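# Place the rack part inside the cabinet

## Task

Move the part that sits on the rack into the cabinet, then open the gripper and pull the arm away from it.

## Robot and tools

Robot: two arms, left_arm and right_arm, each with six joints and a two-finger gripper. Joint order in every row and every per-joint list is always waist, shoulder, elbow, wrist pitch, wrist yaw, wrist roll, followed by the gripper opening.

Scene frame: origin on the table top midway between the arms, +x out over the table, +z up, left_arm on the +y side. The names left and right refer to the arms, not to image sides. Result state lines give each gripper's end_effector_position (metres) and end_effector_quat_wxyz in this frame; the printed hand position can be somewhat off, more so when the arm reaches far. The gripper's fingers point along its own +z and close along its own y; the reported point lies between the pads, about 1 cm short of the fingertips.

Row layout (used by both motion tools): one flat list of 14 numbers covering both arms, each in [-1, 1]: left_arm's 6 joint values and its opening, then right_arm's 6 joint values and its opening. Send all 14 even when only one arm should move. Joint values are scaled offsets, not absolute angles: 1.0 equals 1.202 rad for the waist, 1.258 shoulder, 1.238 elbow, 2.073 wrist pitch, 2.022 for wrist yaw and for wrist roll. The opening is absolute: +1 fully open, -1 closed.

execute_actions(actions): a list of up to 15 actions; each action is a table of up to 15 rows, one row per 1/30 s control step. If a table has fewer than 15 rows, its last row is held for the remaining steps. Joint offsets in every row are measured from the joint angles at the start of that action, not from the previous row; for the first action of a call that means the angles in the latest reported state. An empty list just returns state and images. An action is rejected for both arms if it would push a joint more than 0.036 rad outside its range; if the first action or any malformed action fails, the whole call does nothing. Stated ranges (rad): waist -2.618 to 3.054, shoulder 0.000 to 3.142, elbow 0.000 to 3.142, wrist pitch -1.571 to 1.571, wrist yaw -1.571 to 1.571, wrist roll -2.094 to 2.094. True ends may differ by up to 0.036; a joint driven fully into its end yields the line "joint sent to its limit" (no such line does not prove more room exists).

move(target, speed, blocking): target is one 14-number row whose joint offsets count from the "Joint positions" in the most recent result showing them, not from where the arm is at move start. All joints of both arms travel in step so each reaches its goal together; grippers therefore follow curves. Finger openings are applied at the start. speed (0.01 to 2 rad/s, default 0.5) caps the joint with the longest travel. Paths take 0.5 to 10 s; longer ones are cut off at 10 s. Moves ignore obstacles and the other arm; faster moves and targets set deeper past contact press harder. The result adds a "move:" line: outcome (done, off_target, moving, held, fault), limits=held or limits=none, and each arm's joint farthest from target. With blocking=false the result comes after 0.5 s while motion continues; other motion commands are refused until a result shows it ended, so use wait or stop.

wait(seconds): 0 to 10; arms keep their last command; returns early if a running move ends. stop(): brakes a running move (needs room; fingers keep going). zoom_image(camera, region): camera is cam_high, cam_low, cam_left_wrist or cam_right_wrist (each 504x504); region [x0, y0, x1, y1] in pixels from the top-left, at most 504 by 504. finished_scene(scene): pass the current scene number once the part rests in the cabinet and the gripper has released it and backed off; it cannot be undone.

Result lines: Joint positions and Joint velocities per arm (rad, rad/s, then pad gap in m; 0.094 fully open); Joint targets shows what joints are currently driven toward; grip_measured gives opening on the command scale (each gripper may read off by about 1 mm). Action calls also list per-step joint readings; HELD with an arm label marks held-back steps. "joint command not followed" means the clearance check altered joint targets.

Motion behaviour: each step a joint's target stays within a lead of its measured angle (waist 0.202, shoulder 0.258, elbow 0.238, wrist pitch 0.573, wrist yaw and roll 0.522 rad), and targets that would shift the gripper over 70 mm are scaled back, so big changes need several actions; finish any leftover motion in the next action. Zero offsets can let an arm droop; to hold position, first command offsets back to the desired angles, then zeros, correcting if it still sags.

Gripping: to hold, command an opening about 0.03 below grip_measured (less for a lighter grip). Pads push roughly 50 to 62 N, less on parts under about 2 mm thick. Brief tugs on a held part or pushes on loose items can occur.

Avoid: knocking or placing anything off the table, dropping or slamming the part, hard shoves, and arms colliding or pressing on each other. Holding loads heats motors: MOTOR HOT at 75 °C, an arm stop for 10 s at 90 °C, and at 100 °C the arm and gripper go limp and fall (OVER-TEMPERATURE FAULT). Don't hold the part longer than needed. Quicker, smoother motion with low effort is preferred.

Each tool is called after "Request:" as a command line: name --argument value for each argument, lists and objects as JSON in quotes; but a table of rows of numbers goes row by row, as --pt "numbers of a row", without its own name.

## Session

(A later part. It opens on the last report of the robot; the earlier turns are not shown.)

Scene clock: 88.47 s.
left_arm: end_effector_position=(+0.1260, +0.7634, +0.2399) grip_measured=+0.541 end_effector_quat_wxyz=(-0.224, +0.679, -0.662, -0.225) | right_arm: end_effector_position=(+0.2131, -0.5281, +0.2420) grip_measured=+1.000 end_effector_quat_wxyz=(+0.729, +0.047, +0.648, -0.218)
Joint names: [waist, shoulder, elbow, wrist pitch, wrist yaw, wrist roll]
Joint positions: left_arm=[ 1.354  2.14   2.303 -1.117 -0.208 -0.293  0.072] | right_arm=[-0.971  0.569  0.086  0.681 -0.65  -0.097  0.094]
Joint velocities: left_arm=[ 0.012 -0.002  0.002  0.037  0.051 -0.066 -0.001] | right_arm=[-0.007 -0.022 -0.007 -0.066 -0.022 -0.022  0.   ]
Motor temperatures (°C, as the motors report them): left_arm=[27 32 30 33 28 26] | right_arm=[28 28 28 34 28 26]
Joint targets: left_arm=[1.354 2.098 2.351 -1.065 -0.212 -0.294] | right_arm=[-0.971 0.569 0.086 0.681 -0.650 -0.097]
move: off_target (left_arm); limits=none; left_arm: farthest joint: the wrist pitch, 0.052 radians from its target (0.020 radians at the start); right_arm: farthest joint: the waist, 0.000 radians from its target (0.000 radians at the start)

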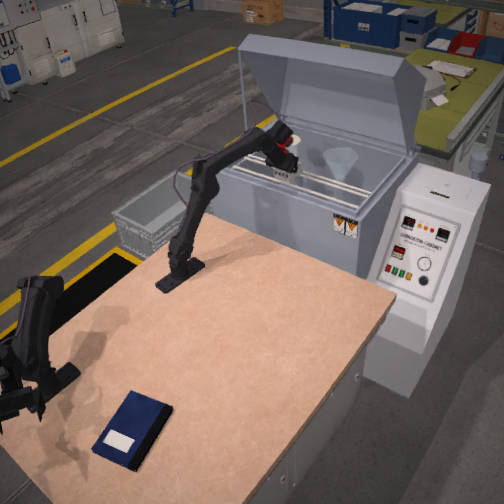

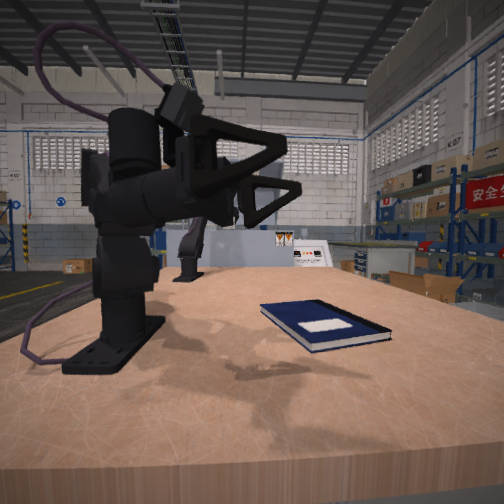

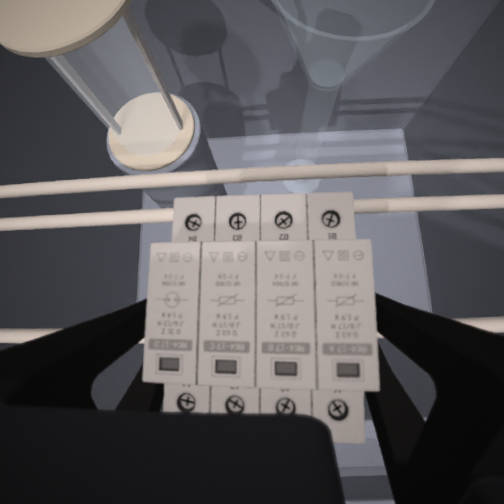

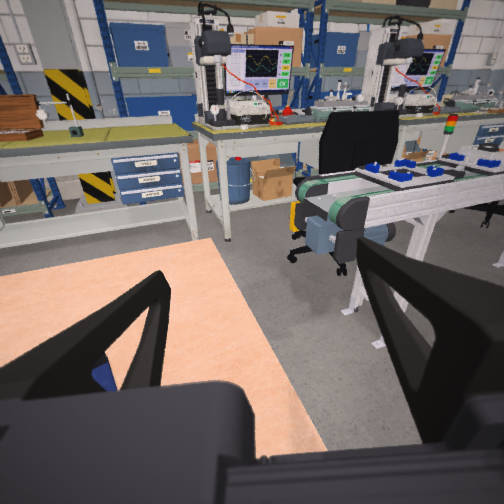

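Request:
move --target '[-0.7,-0.52,-0.39,-0.07,-0.004,0,0.49,0,0,0,0,0,0,1]' --speed 0.6

Scene clock: 101.83 s.
left_arm: end_effector_position=(+0.2966, +0.4125, +0.3022) grip_measured=+0.530 end_effector_quat_wxyz=(+0.268, -0.350, +0.891, +0.106) | right_arm: end_effector_position=(+0.2131, -0.5281, +0.2420) grip_measured=+1.000 end_effector_quat_wxyz=(+0.729, +0.047, +0.648, -0.218)
Joint names: [waist, shoulder, elbow, wrist pitch, wrist yaw, wrist roll]
Joint positions: left_arm=[ 0.512  1.515  1.809 -1.31  -0.194 -0.299  0.072] | right_arm=[-0.971  0.569  0.086  0.681 -0.65  -0.097  0.094]
Joint velocities: left_arm=[ 0.007 -0.007  0.002 -0.022 -0.007  0.022 -0.   ] | right_arm=[-0.007 -0.012 -0.002  0.066  0.022 -0.022  0.   ]
Motor temperatures (°C, as the motors report them): left_arm=[27 33 30 33 28 26] | right_arm=[28 28 28 35 28 26]
Joint targets: left_arm=[0.513 1.486 1.820 -1.262 -0.216 -0.294] | right_arm=[-0.971 0.569 0.086 0.681 -0.650 -0.097]
move: off_target (left_arm); limits=none; left_arm: farthest joint: the wrist pitch, 0.048 radians from its target (0.145 radians at the start); right_arm: farthest joint: the waist, 0.000 radians from its target (0.000 radians at the start)

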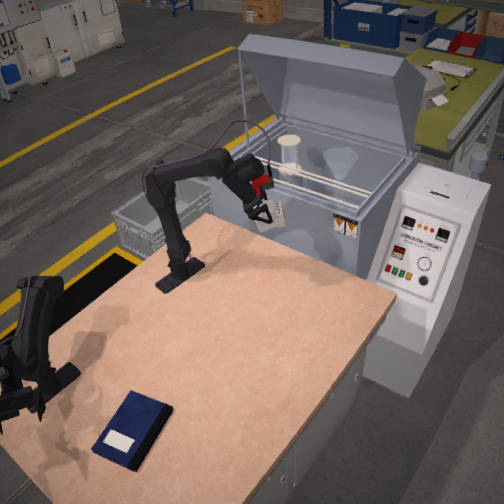

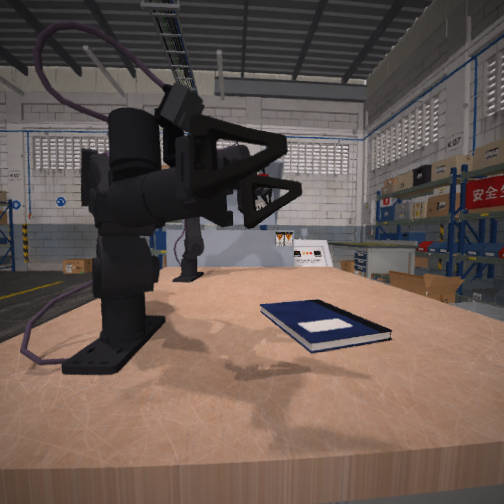

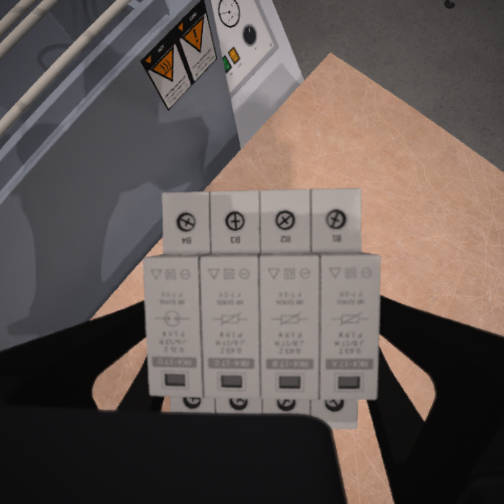

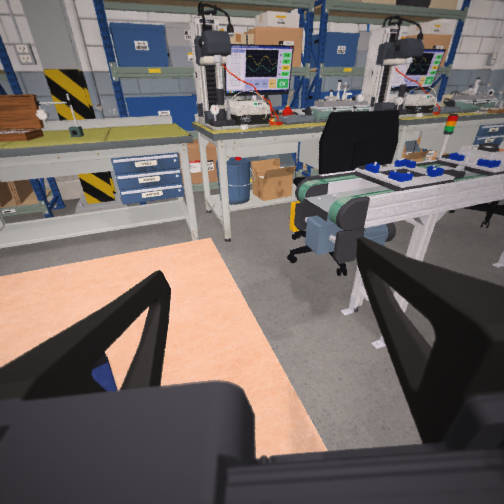

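Request:
move --target '[0,0.05,-0.825,0.57,-0.008,0,0.48,0,0,0,0,0,0,1]' --speed 0.7

Request:
zoom_image --camera "cam_high" --region '[200,130,390,320]'

Scene clock: 107.87 s.
left_arm: end_effector_position=(+0.3120, +0.4184, +0.0385) grip_measured=+0.530 end_effector_quat_wxyz=(+0.272, -0.350, +0.890, +0.104) | right_arm: end_effector_position=(+0.2131, -0.5281, +0.2420) grip_measured=+1.000 end_effector_quat_wxyz=(+0.729, +0.047, +0.648, -0.218)
Joint names: [waist, shoulder, elbow, wrist pitch, wrist yaw, wrist roll]
Joint positions: left_arm=[ 0.512  1.59   0.778 -0.196 -0.191 -0.301  0.072] | right_arm=[-0.971  0.569  0.086  0.681 -0.65  -0.097  0.094]
Joint velocities: left_arm=[ 0.027 -0.027 -0.007 -0.022  0.022 -0.022  0.   ] | right_arm=[-0.002 -0.017 -0.017  0.007  0.051 -0.037  0.   ]
Motor temperatures (°C, as the motors report them): left_arm=[27 32 30 33 28 26] | right_arm=[28 28 28 35 28 26]
Joint targets: left_arm=[0.512 1.578 0.788 -0.129 -0.210 -0.299] | right_arm=[-0.971 0.569 0.086 0.681 -0.650 -0.097]
move: off_target (left_arm); limits=none; left_arm: farthest joint: the wrist pitch, 0.068 radians from its target (1.182 radians at the start); right_arm: farthest joint: the waist, 0.000 radians from its target (0.000 radians at the start)

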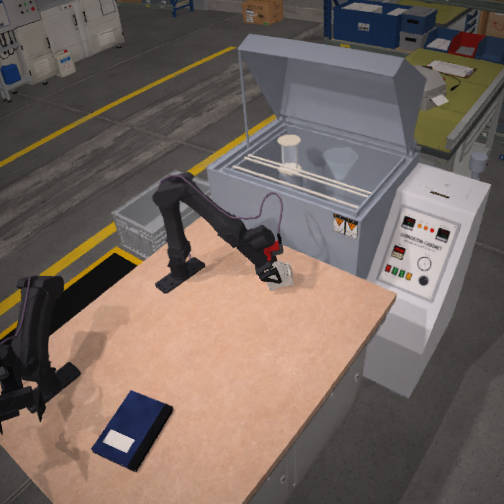

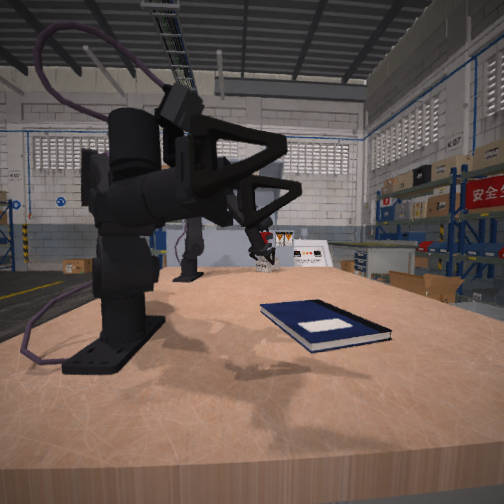

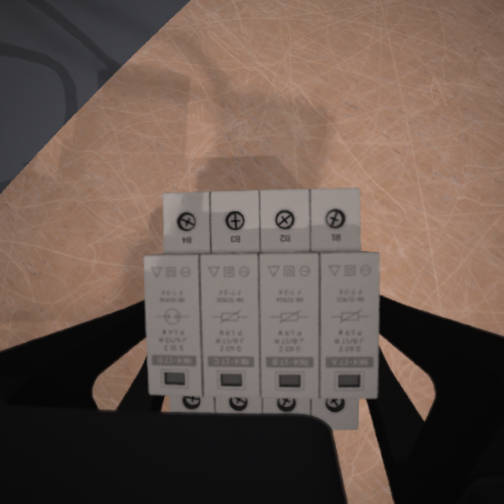

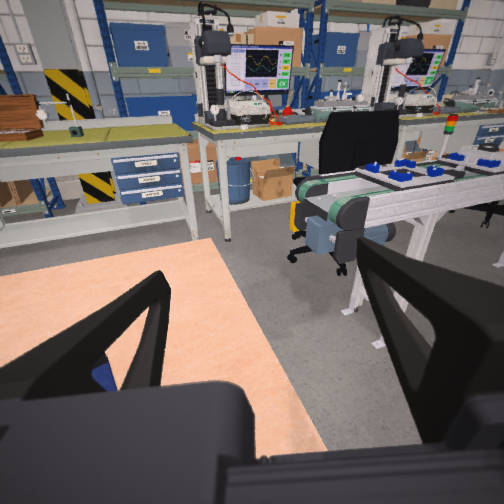

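Region (200, 130, 390, 320) of cam_high's 504x504 image, scaled by 2.653, with more detail than that image has.

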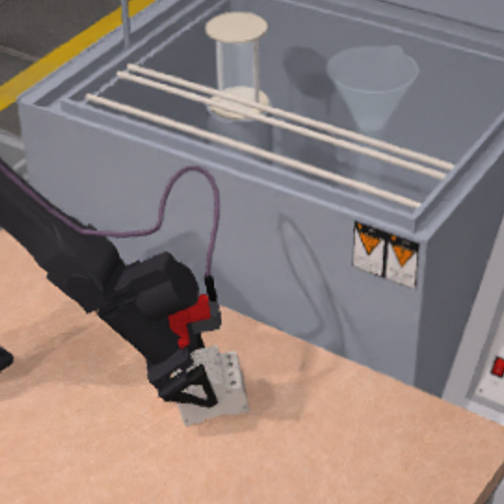

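Request:
move --target '[0,0,0,0,0,0,1,0,0,0,0,0,0,1]'

Request:
move --target '[0,-0.07,0.87,-0.45,0,0,1,0,0,0,0,0,0,1]' --speed 0.9

Request:
move --target '[0.7,0.27,0.02,0.1,-0.01,0,1,0,0,0,0,0,0,1]' --speed 0.7

Scene clock: 126.07 s.
left_arm: end_effector_position=(+0.3117, +0.4183, +0.0382) grip_measured=+1.000 end_effector_quat_wxyz=(+0.271, -0.350, +0.890, +0.104) | right_arm: end_effector_position=(+0.2131, -0.5281, +0.2420) grip_measured=+1.000 end_effector_quat_wxyz=(+0.729, +0.047, +0.648, -0.218)
Joint names: [waist, shoulder, elbow, wrist pitch, wrist yaw, wrist roll]
Joint positions: left_arm=[ 0.512  1.59   0.778 -0.197 -0.191 -0.301  0.094] | right_arm=[-0.971  0.569  0.086  0.681 -0.65  -0.097  0.094]
Joint velocities: left_arm=[-0.032 -0.022 -0.017 -0.022 -0.066 -0.007  0.   ] | right_arm=[-0.002 -0.012 -0.002 -0.007  0.007  0.022  0.   ]
Motor temperatures (°C, as the motors report them): left_arm=[27 30 30 34 28 26] | right_arm=[28 28 28 36 28 26]
Joint targets: left_arm=[0.512 1.590 0.778 -0.196 -0.191 -0.301] | right_arm=[-0.971 0.569 0.086 0.681 -0.650 -0.097]
move: done; limits=none; left_arm: farthest joint: the wrist pitch, 0.001 radians from its target (0.000 radians at the start); right_arm: farthest joint: the waist, 0.000 radians from its target (0.000 radians at the start)

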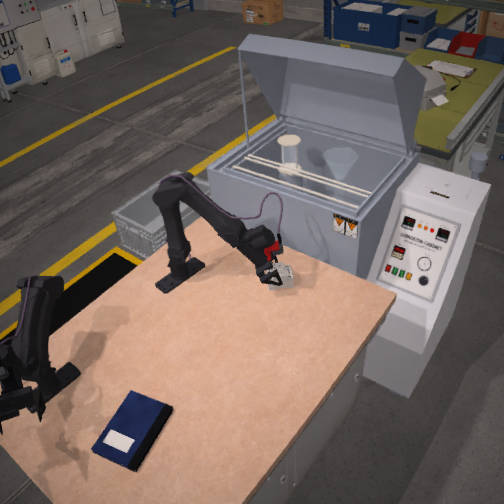

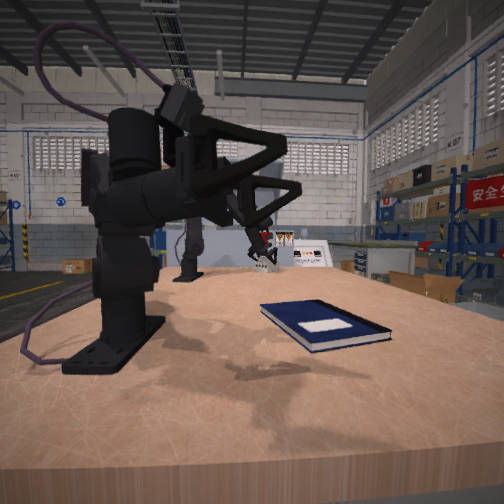

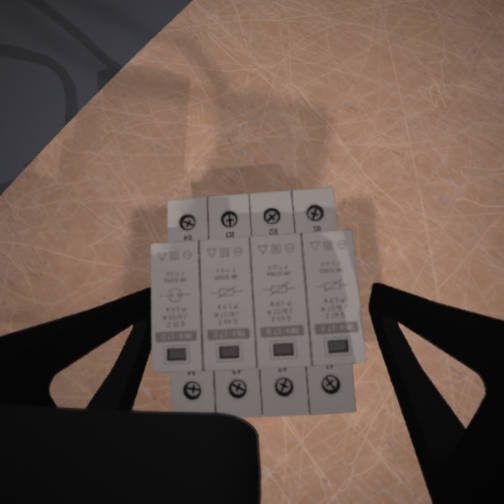

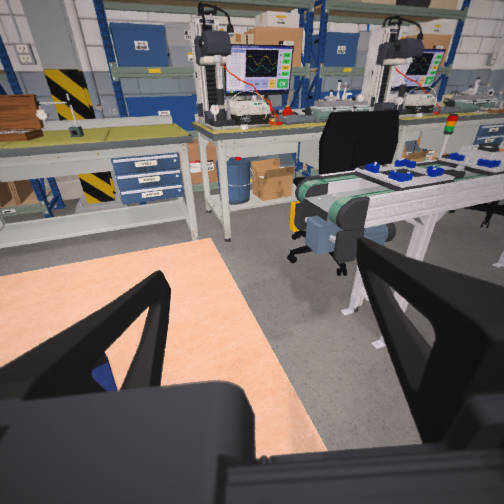

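Scene clock: 128.17 s.
left_arm: end_effector_position=(+0.3310, +0.4263, +0.3444) grip_measured=+1.000 end_effector_quat_wxyz=(+0.375, -0.347, +0.853, +0.106) | right_arm: end_effector_position=(+0.2131, -0.5281, +0.2420) grip_measured=+1.000 end_effector_quat_wxyz=(+0.729, +0.047, +0.648, -0.218)
Joint names: [waist, shoulder, elbow, wrist pitch, wrist yaw, wrist roll]
Joint positions: left_arm=[ 0.512  1.507  1.837 -1.118 -0.191 -0.301  0.094] | right_arm=[-0.971  0.569  0.086  0.681 -0.65  -0.097  0.094]
Joint velocities: left_arm=[ 0.012 -0.002 -0.007 -0.081 -0.022  0.007  0.   ] | right_arm=[-0.007 -0.012 -0.002 -0.051 -0.007  0.007  0.   ]
Motor temperatures (°C, as the motors report them): left_arm=[27 30 30 34 28 26] | right_arm=[28 28 28 36 28 26]
Joint targets: left_arm=[0.512 1.502 1.855 -1.130 -0.191 -0.301] | right_arm=[-0.971 0.569 0.086 0.681 -0.650 -0.097]
move: done; limits=none; left_arm: farthest joint: the elbow, 0.018 radians from its target (1.077 radians at the start); right_arm: farthest joint: the waist, 0.000 radians from its target (0.000 radians at the start)

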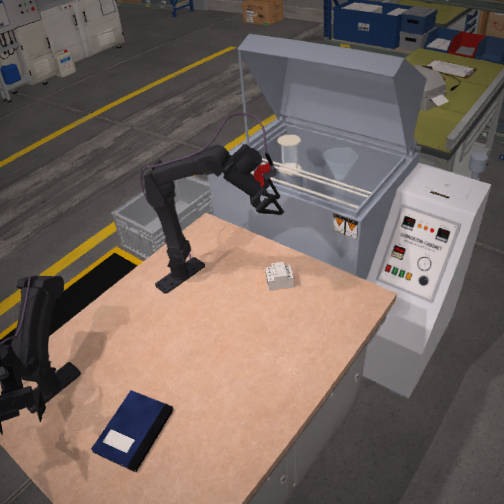

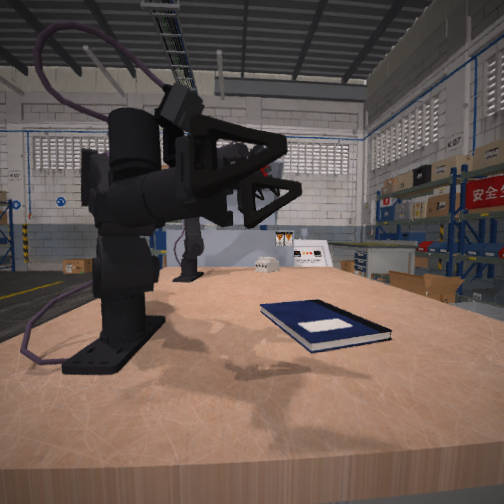

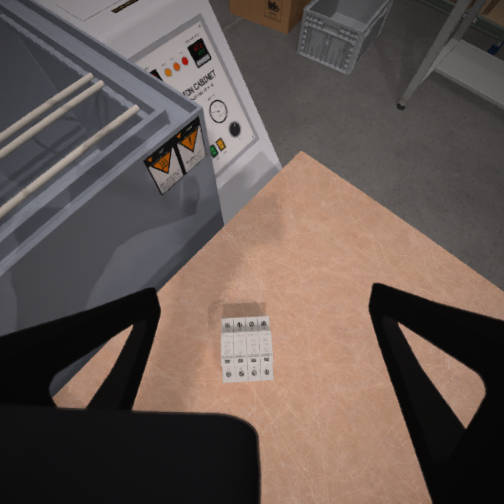

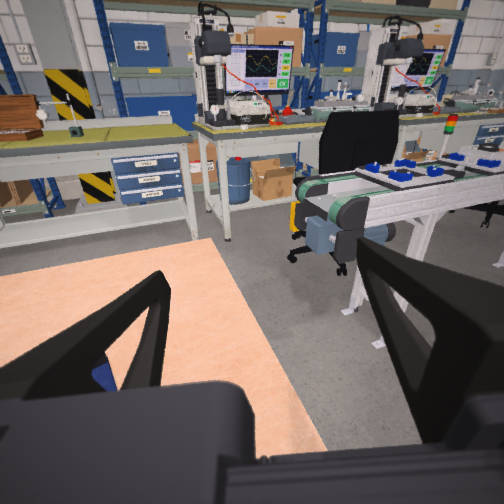

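Scene clock: 130.07 s.
left_arm: end_effector_position=(+0.1071, +0.7155, +0.2308) grip_measured=+1.000 end_effector_quat_wxyz=(-0.232, +0.682, -0.656, -0.227) | right_arm: end_effector_position=(+0.2131, -0.5281, +0.2420) grip_measured=+1.000 end_effector_quat_wxyz=(+0.729, +0.047, +0.648, -0.218)
Joint names: [waist, shoulder, elbow, wrist pitch, wrist yaw, wrist roll]
Joint positions: left_arm=[ 1.36   1.853  1.837 -0.921 -0.204 -0.301  0.094] | right_arm=[-0.971  0.569  0.086  0.681 -0.65  -0.097  0.094]
Joint velocities: left_arm=[ 0.017 -0.007  0.002  0.051  0.022 -0.022  0.   ] | right_arm=[-0.017 -0.007  0.002 -0.066  0.007 -0.051  0.   ]
Motor temperatures (°C, as the motors report them): left_arm=[27 30 30 34 28 26] | right_arm=[28 28 28 36 28 26]
Joint targets: left_arm=[1.353 1.847 1.862 -0.910 -0.212 -0.301] | right_arm=[-0.971 0.569 0.086 0.681 -0.650 -0.097]
move: off_target (left_arm); limits=none; left_arm: farthest joint: the elbow, 0.025 radians from its target (0.025 radians at the start); right_arm: farthest joint: the waist, 0.000 radians from its target (0.000 radians at the start)

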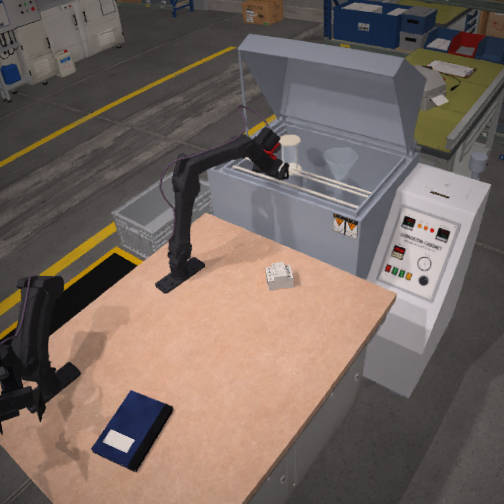

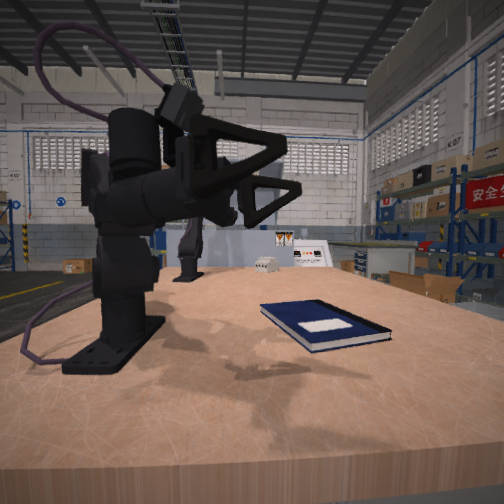

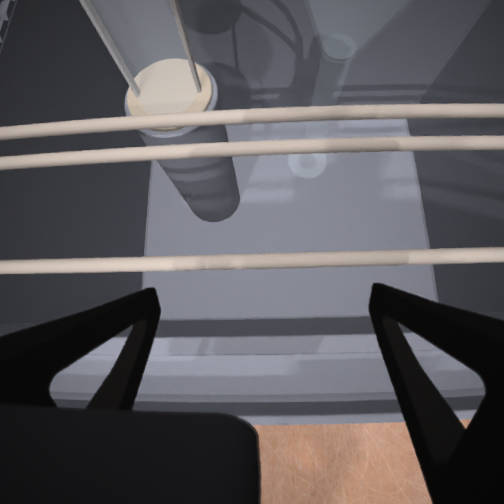

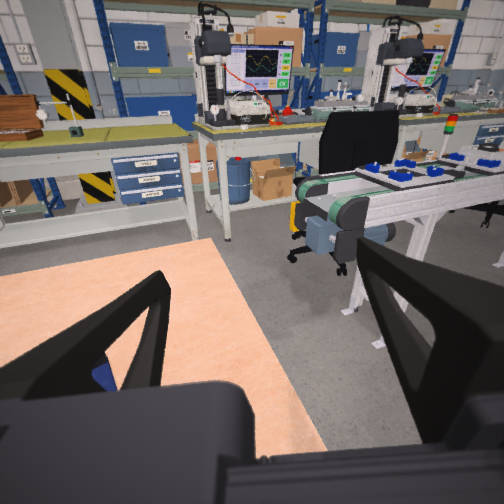

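Request:
move --target '[0,0.075,0.01,-0.01,0,0,1,0,0,0,0,0,0,1]' --speed 0.15

Scene clock: 133.33 s.
left_arm: end_effector_position=(+0.1098, +0.7234, +0.1901) grip_measured=+1.000 end_effector_quat_wxyz=(-0.196, +0.688, -0.667, -0.209) | right_arm: end_effector_position=(+0.2131, -0.5281, +0.2420) grip_measured=+1.000 end_effector_quat_wxyz=(+0.729, +0.047, +0.648, -0.218)
Joint names: [waist, shoulder, elbow, wrist pitch, wrist yaw, wrist roll]
Joint positions: left_arm=[ 1.36   1.941  1.837 -0.919 -0.204 -0.303  0.094] | right_arm=[-0.971  0.569  0.086  0.681 -0.65  -0.097  0.094]
Joint velocities: left_arm=[-0.037  0.012 -0.007  0.022 -0.022 -0.037  0.   ] | right_arm=[-0.007 -0.002 -0.012  0.081  0.007  0.037  0.   ]
Motor temperatures (°C, as the motors report them): left_arm=[27 30 30 33 28 26] | right_arm=[28 28 28 36 28 26]
Joint targets: left_arm=[1.360 1.948 1.849 -0.941 -0.204 -0.301] | right_arm=[-0.971 0.569 0.086 0.681 -0.650 -0.097]
move: off_target (left_arm); limits=none; left_arm: farthest joint: the wrist pitch, 0.023 radians from its target (0.021 radians at the start); right_arm: farthest joint: the waist, 0.000 radians from its target (0.000 radians at the start)

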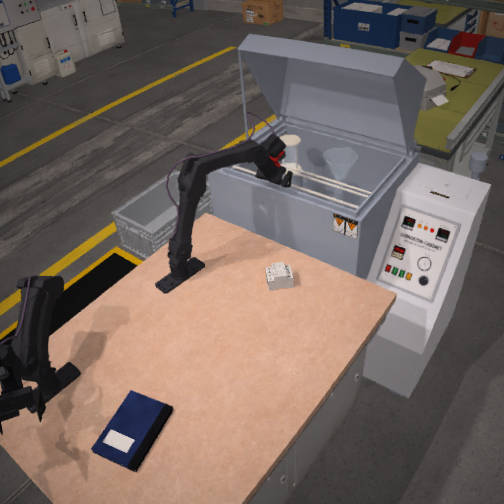

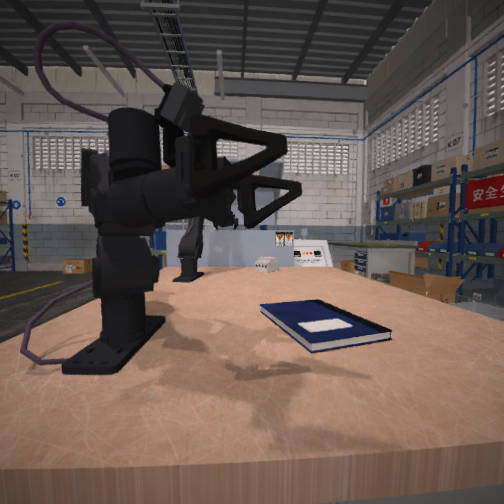

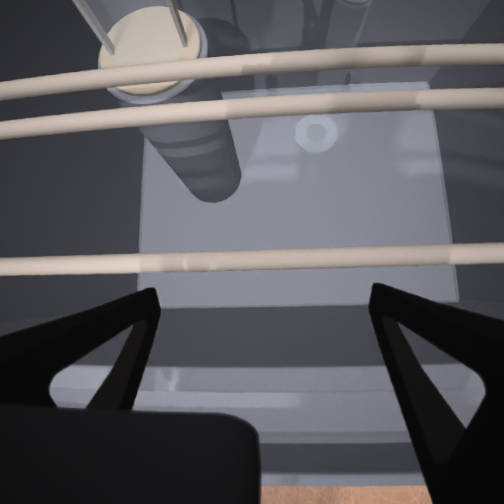

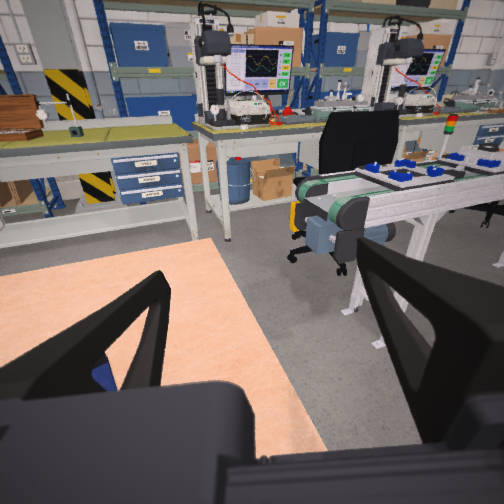

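Request:
move --target '[0,0.157,0.27,-0.142,0.045,-0.015,1,0,0,0,0,0,0,1]' --speed 0.2

Scene clock: 140.20 s.
left_arm: end_effector_position=(+0.1254, +0.7300, +0.1807) grip_measured=+1.000 end_effector_quat_wxyz=(-0.157, +0.699, -0.681, -0.149) | right_arm: end_effector_position=(+0.2131, -0.5281, +0.2420) grip_measured=+1.000 end_effector_quat_wxyz=(+0.729, +0.047, +0.648, -0.218)
Joint names: [waist, shoulder, elbow, wrist pitch, wrist yaw, wrist roll]
Joint positions: left_arm=[ 1.36   2.131  2.148 -1.171 -0.132 -0.327  0.094] | right_arm=[-0.971  0.569  0.086  0.681 -0.65  -0.097  0.094]
Joint velocities: left_arm=[-0.012  0.002 -0.022  0.007  0.007 -0.081  0.   ] | right_arm=[-0.007 -0.017 -0.002  0.022  0.022  0.022  0.   ]
Motor temperatures (°C, as the motors report them): left_arm=[27 30 30 32 28 26] | right_arm=[28 28 29 36 28 26]
Joint targets: left_arm=[1.360 2.138 2.171 -1.213 -0.113 -0.333] | right_arm=[-0.971 0.569 0.086 0.681 -0.650 -0.097]
move: off_target (left_arm); limits=none; left_arm: farthest joint: the wrist pitch, 0.042 radians from its target (0.295 radians at the start); right_arm: farthest joint: the waist, 0.000 radians from its target (0.000 radians at the start)

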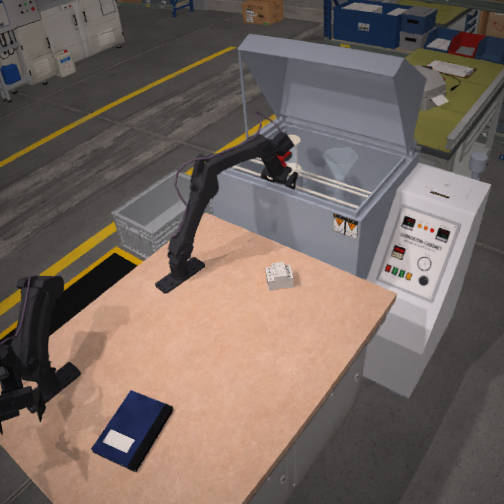

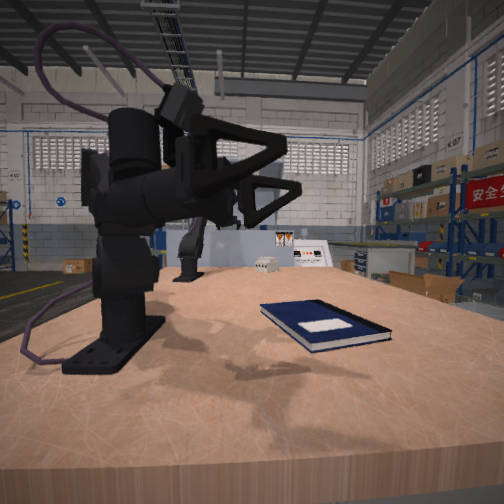

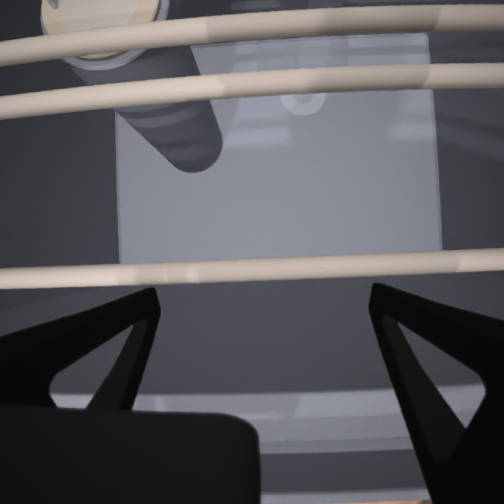

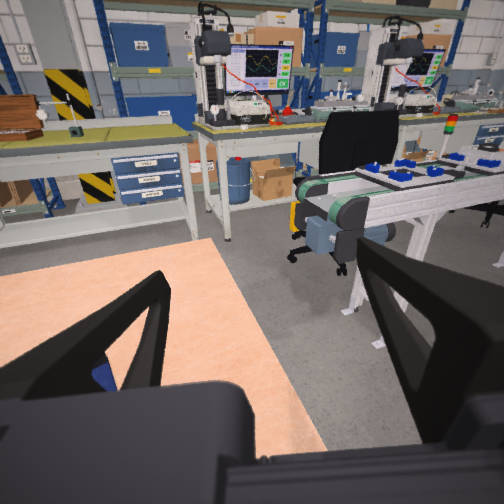

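Request:
move --target '[0,0.05,0.01,0.055,0,-0.01,1,0,0,0,0,0,0,1]' --speed 0.08

Scene clock: 146.00 s.
left_arm: end_effector_position=(+0.1260, +0.7331, +0.1788) grip_measured=+1.000 end_effector_quat_wxyz=(-0.159, +0.706, -0.673, -0.153) | right_arm: end_effector_position=(+0.2131, -0.5281, +0.2420) grip_measured=+1.000 end_effector_quat_wxyz=(+0.729, +0.047, +0.648, -0.218)
Joint names: [waist, shoulder, elbow, wrist pitch, wrist yaw, wrist roll]
Joint positions: left_arm=[ 1.357  2.138  2.148 -1.159 -0.142 -0.349  0.094] | right_arm=[-0.971  0.569  0.086  0.681 -0.65  -0.097  0.094]
Joint velocities: left_arm=[ 0.002 -0.002 -0.002  0.037 -0.022  0.037  0.   ] | right_arm=[-0.002  0.007  0.002  0.066 -0.007  0.022  0.   ]
Motor temperatures (°C, as the motors report them): left_arm=[27 30 30 32 28 26] | right_arm=[28 28 29 36 28 26]
Joint targets: left_arm=[1.360 2.194 2.160 -1.057 -0.132 -0.347] | right_arm=[-0.971 0.569 0.086 0.681 -0.650 -0.097]
move: off_target (left_arm); limits=none; left_arm: farthest joint: the wrist pitch, 0.102 radians from its target (0.114 radians at the start); right_arm: farthest joint: the waist, 0.000 radians from its target (0.000 radians at the start)

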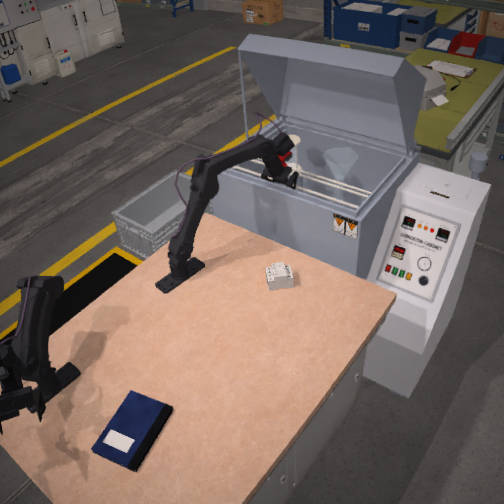

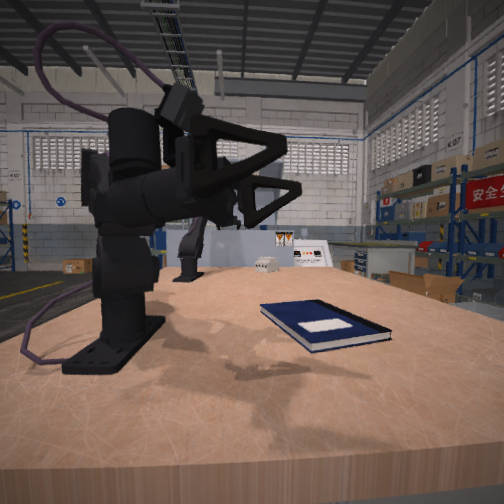

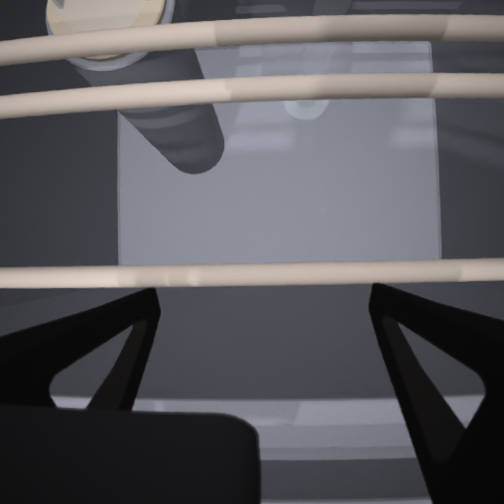

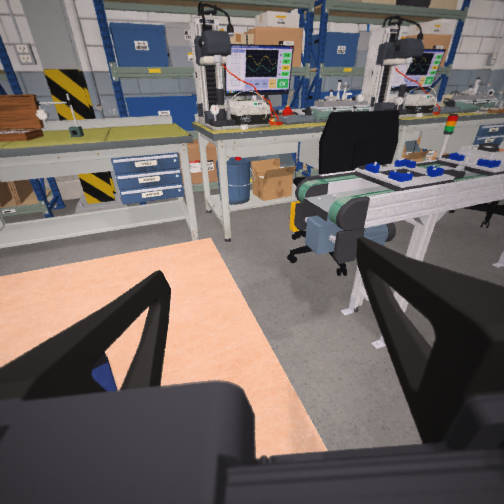

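Request:
move --target '[0,0.01,0.01,0.11,0,0,1,0,0,0,0,0,0,1]' --speed 0.15

Scene clock: 150.40 s.
left_arm: end_effector_position=(+0.1399, +0.7783, +0.1985) grip_measured=+1.000 end_effector_quat_wxyz=(-0.247, +0.696, -0.646, -0.196) | right_arm: end_effector_position=(+0.2131, -0.5281, +0.2420) grip_measured=+1.000 end_effector_quat_wxyz=(+0.729, +0.047, +0.648, -0.218)
Joint names: [waist, shoulder, elbow, wrist pitch, wrist yaw, wrist roll]
Joint positions: left_arm=[ 1.358  2.152  2.148 -0.941 -0.15  -0.357  0.094] | right_arm=[-0.971  0.569  0.086  0.681 -0.65  -0.097  0.094]
Joint velocities: left_arm=[-0.022  0.002  0.007 -0.022  0.007 -0.037  0.   ] | right_arm=[-0.022 -0.012  0.002  0.037  0.007 -0.037  0.   ]
Motor temperatures (°C, as the motors report them): left_arm=[27 30 30 33 28 26] | right_arm=[28 28 29 36 28 26]
Joint targets: left_arm=[1.357 2.151 2.160 -0.931 -0.142 -0.349] | right_arm=[-0.971 0.569 0.086 0.681 -0.650 -0.097]
move: done; limits=none; left_arm: farthest joint: the elbow, 0.012 radians from its target (0.012 radians at the start); right_arm: farthest joint: the waist, 0.000 radians from its target (0.000 radians at the start)

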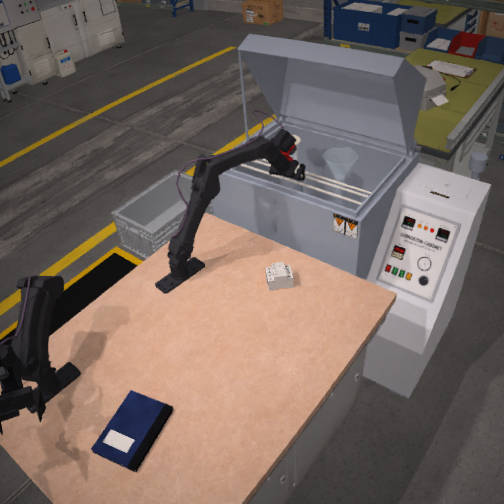

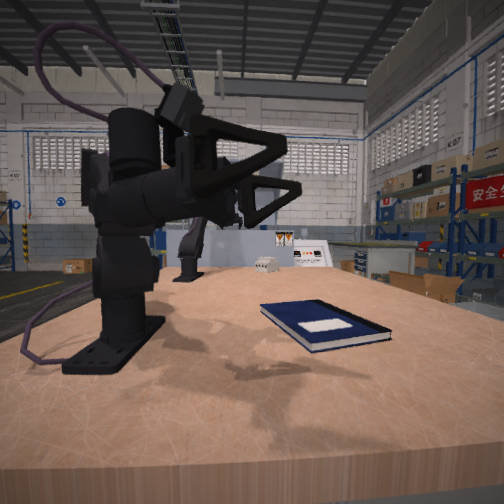

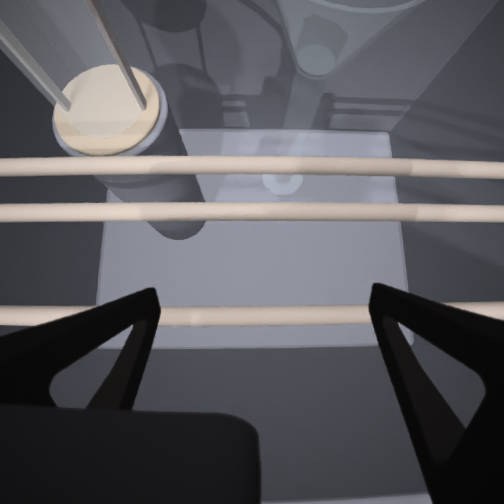

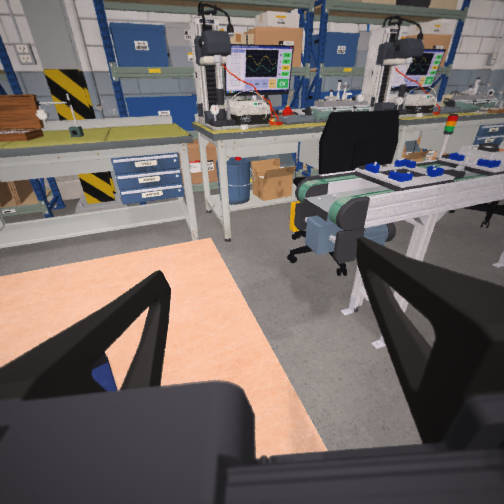

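Request:
move --target '[0,-0.628,-0.4,0,-0.075,0.04,1,0,0,0,0,0,0,1]' --speed 0.8

Request:
move --target '[-0.735,0,-0.722,0.37,0,0,1,0,0,0,0,0,0,1]' --speed 0.8

Scene clock: 159.40 s.
left_arm: end_effector_position=(+0.0594, +0.6173, +0.3615) grip_measured=+1.000 end_effector_quat_wxyz=(-0.335, +0.657, -0.596, -0.317) | right_arm: end_effector_position=(+0.2131, -0.5281, +0.2420) grip_measured=+1.000 end_effector_quat_wxyz=(+0.729, +0.047, +0.648, -0.218)
Joint names: [waist, shoulder, elbow, wrist pitch, wrist yaw, wrist roll]
Joint positions: left_arm=[ 1.358  1.365  1.662 -0.939 -0.287 -0.284  0.094] | right_arm=[-0.971  0.569  0.086  0.681 -0.65  -0.097  0.094]
Joint velocities: left_arm=[-0.017 -0.007 -0.002  0.022  0.051 -0.022  0.   ] | right_arm=[ 0.002 -0.007 -0.002 -0.037 -0.051 -0.022  0.   ]
Motor temperatures (°C, as the motors report them): left_arm=[27 31 30 33 28 26] | right_arm=[28 28 29 36 28 26]
Joint targets: left_arm=[1.358 1.362 1.653 -0.941 -0.302 -0.276] | right_arm=[-0.971 0.569 0.086 0.681 -0.650 -0.097]
move: done; limits=none; left_arm: farthest joint: the wrist yaw, 0.015 radians from its target (0.152 radians at the start); right_arm: farthest joint: the waist, 0.000 radians from its target (0.000 radians at the start)

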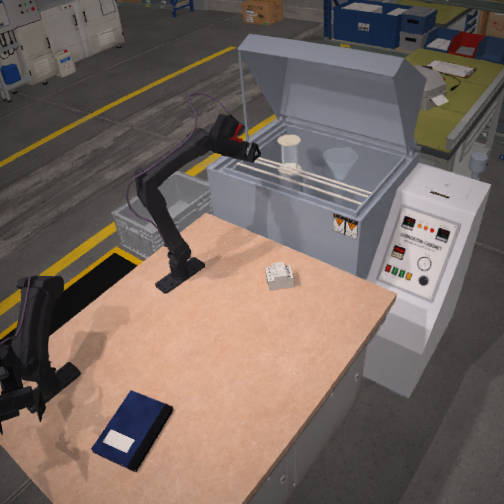

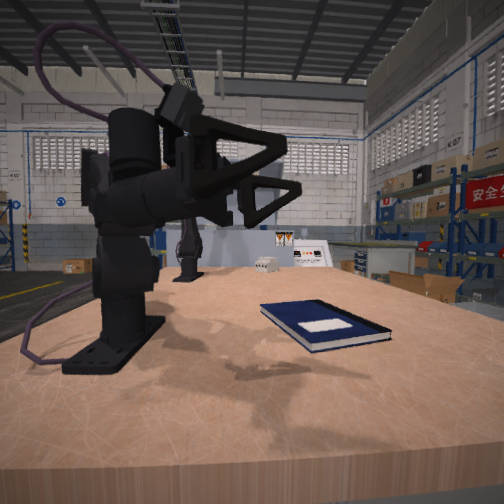

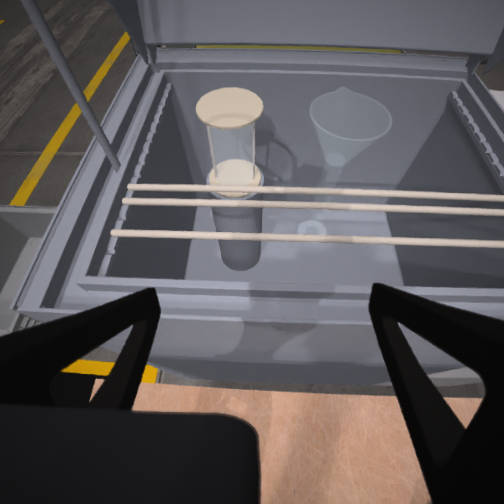

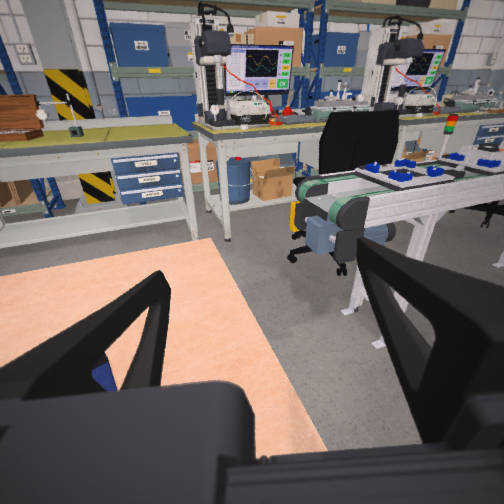

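Scene clock: 161.40 s.
left_arm: end_effector_position=(+0.3181, +0.4240, +0.1194) grip_measured=+1.000 end_effector_quat_wxyz=(+0.376, -0.340, +0.850, +0.145) | right_arm: end_effector_position=(+0.2131, -0.5281, +0.2420) grip_measured=+1.000 end_effector_quat_wxyz=(+0.729, +0.047, +0.648, -0.218)
Joint names: [waist, shoulder, elbow, wrist pitch, wrist yaw, wrist roll]
Joint positions: left_arm=[ 0.476  1.365  0.768 -0.183 -0.284 -0.284  0.094] | right_arm=[-0.971  0.569  0.086  0.681 -0.65  -0.097  0.094]
Joint velocities: left_arm=[-0.007 -0.007 -0.012 -0.022 -0.051 -0.051  0.   ] | right_arm=[-0.002  0.012  0.007  0.081 -0.007 -0.022  0.   ]
Motor temperatures (°C, as the motors report them): left_arm=[27 31 30 33 28 26] | right_arm=[28 28 29 36 28 26]
Joint targets: left_arm=[0.474 1.365 0.768 -0.172 -0.287 -0.284] | right_arm=[-0.971 0.569 0.086 0.681 -0.650 -0.097]
move: done; limits=none; left_arm: farthest joint: the wrist pitch, 0.011 radians from its target (0.767 radians at the start); right_arm: farthest joint: the waist, 0.000 radians from its target (0.000 radians at the start)

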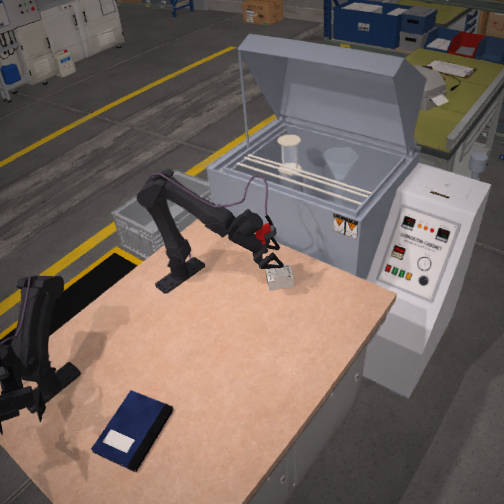

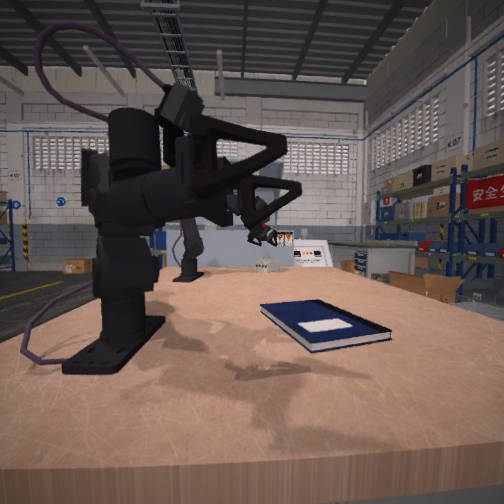

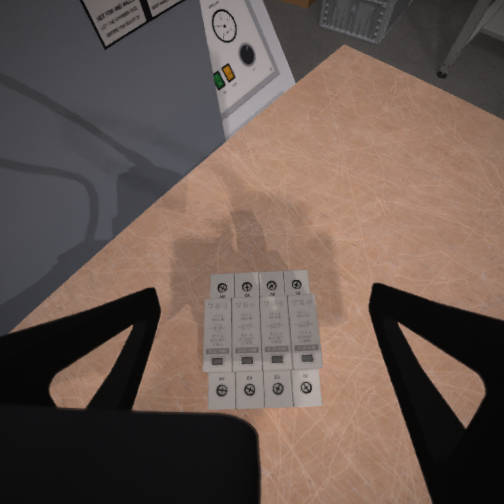

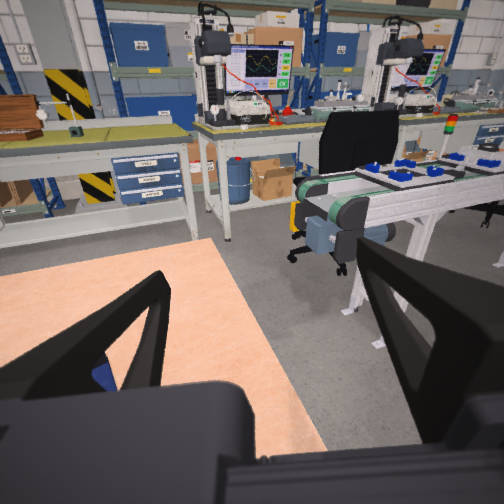

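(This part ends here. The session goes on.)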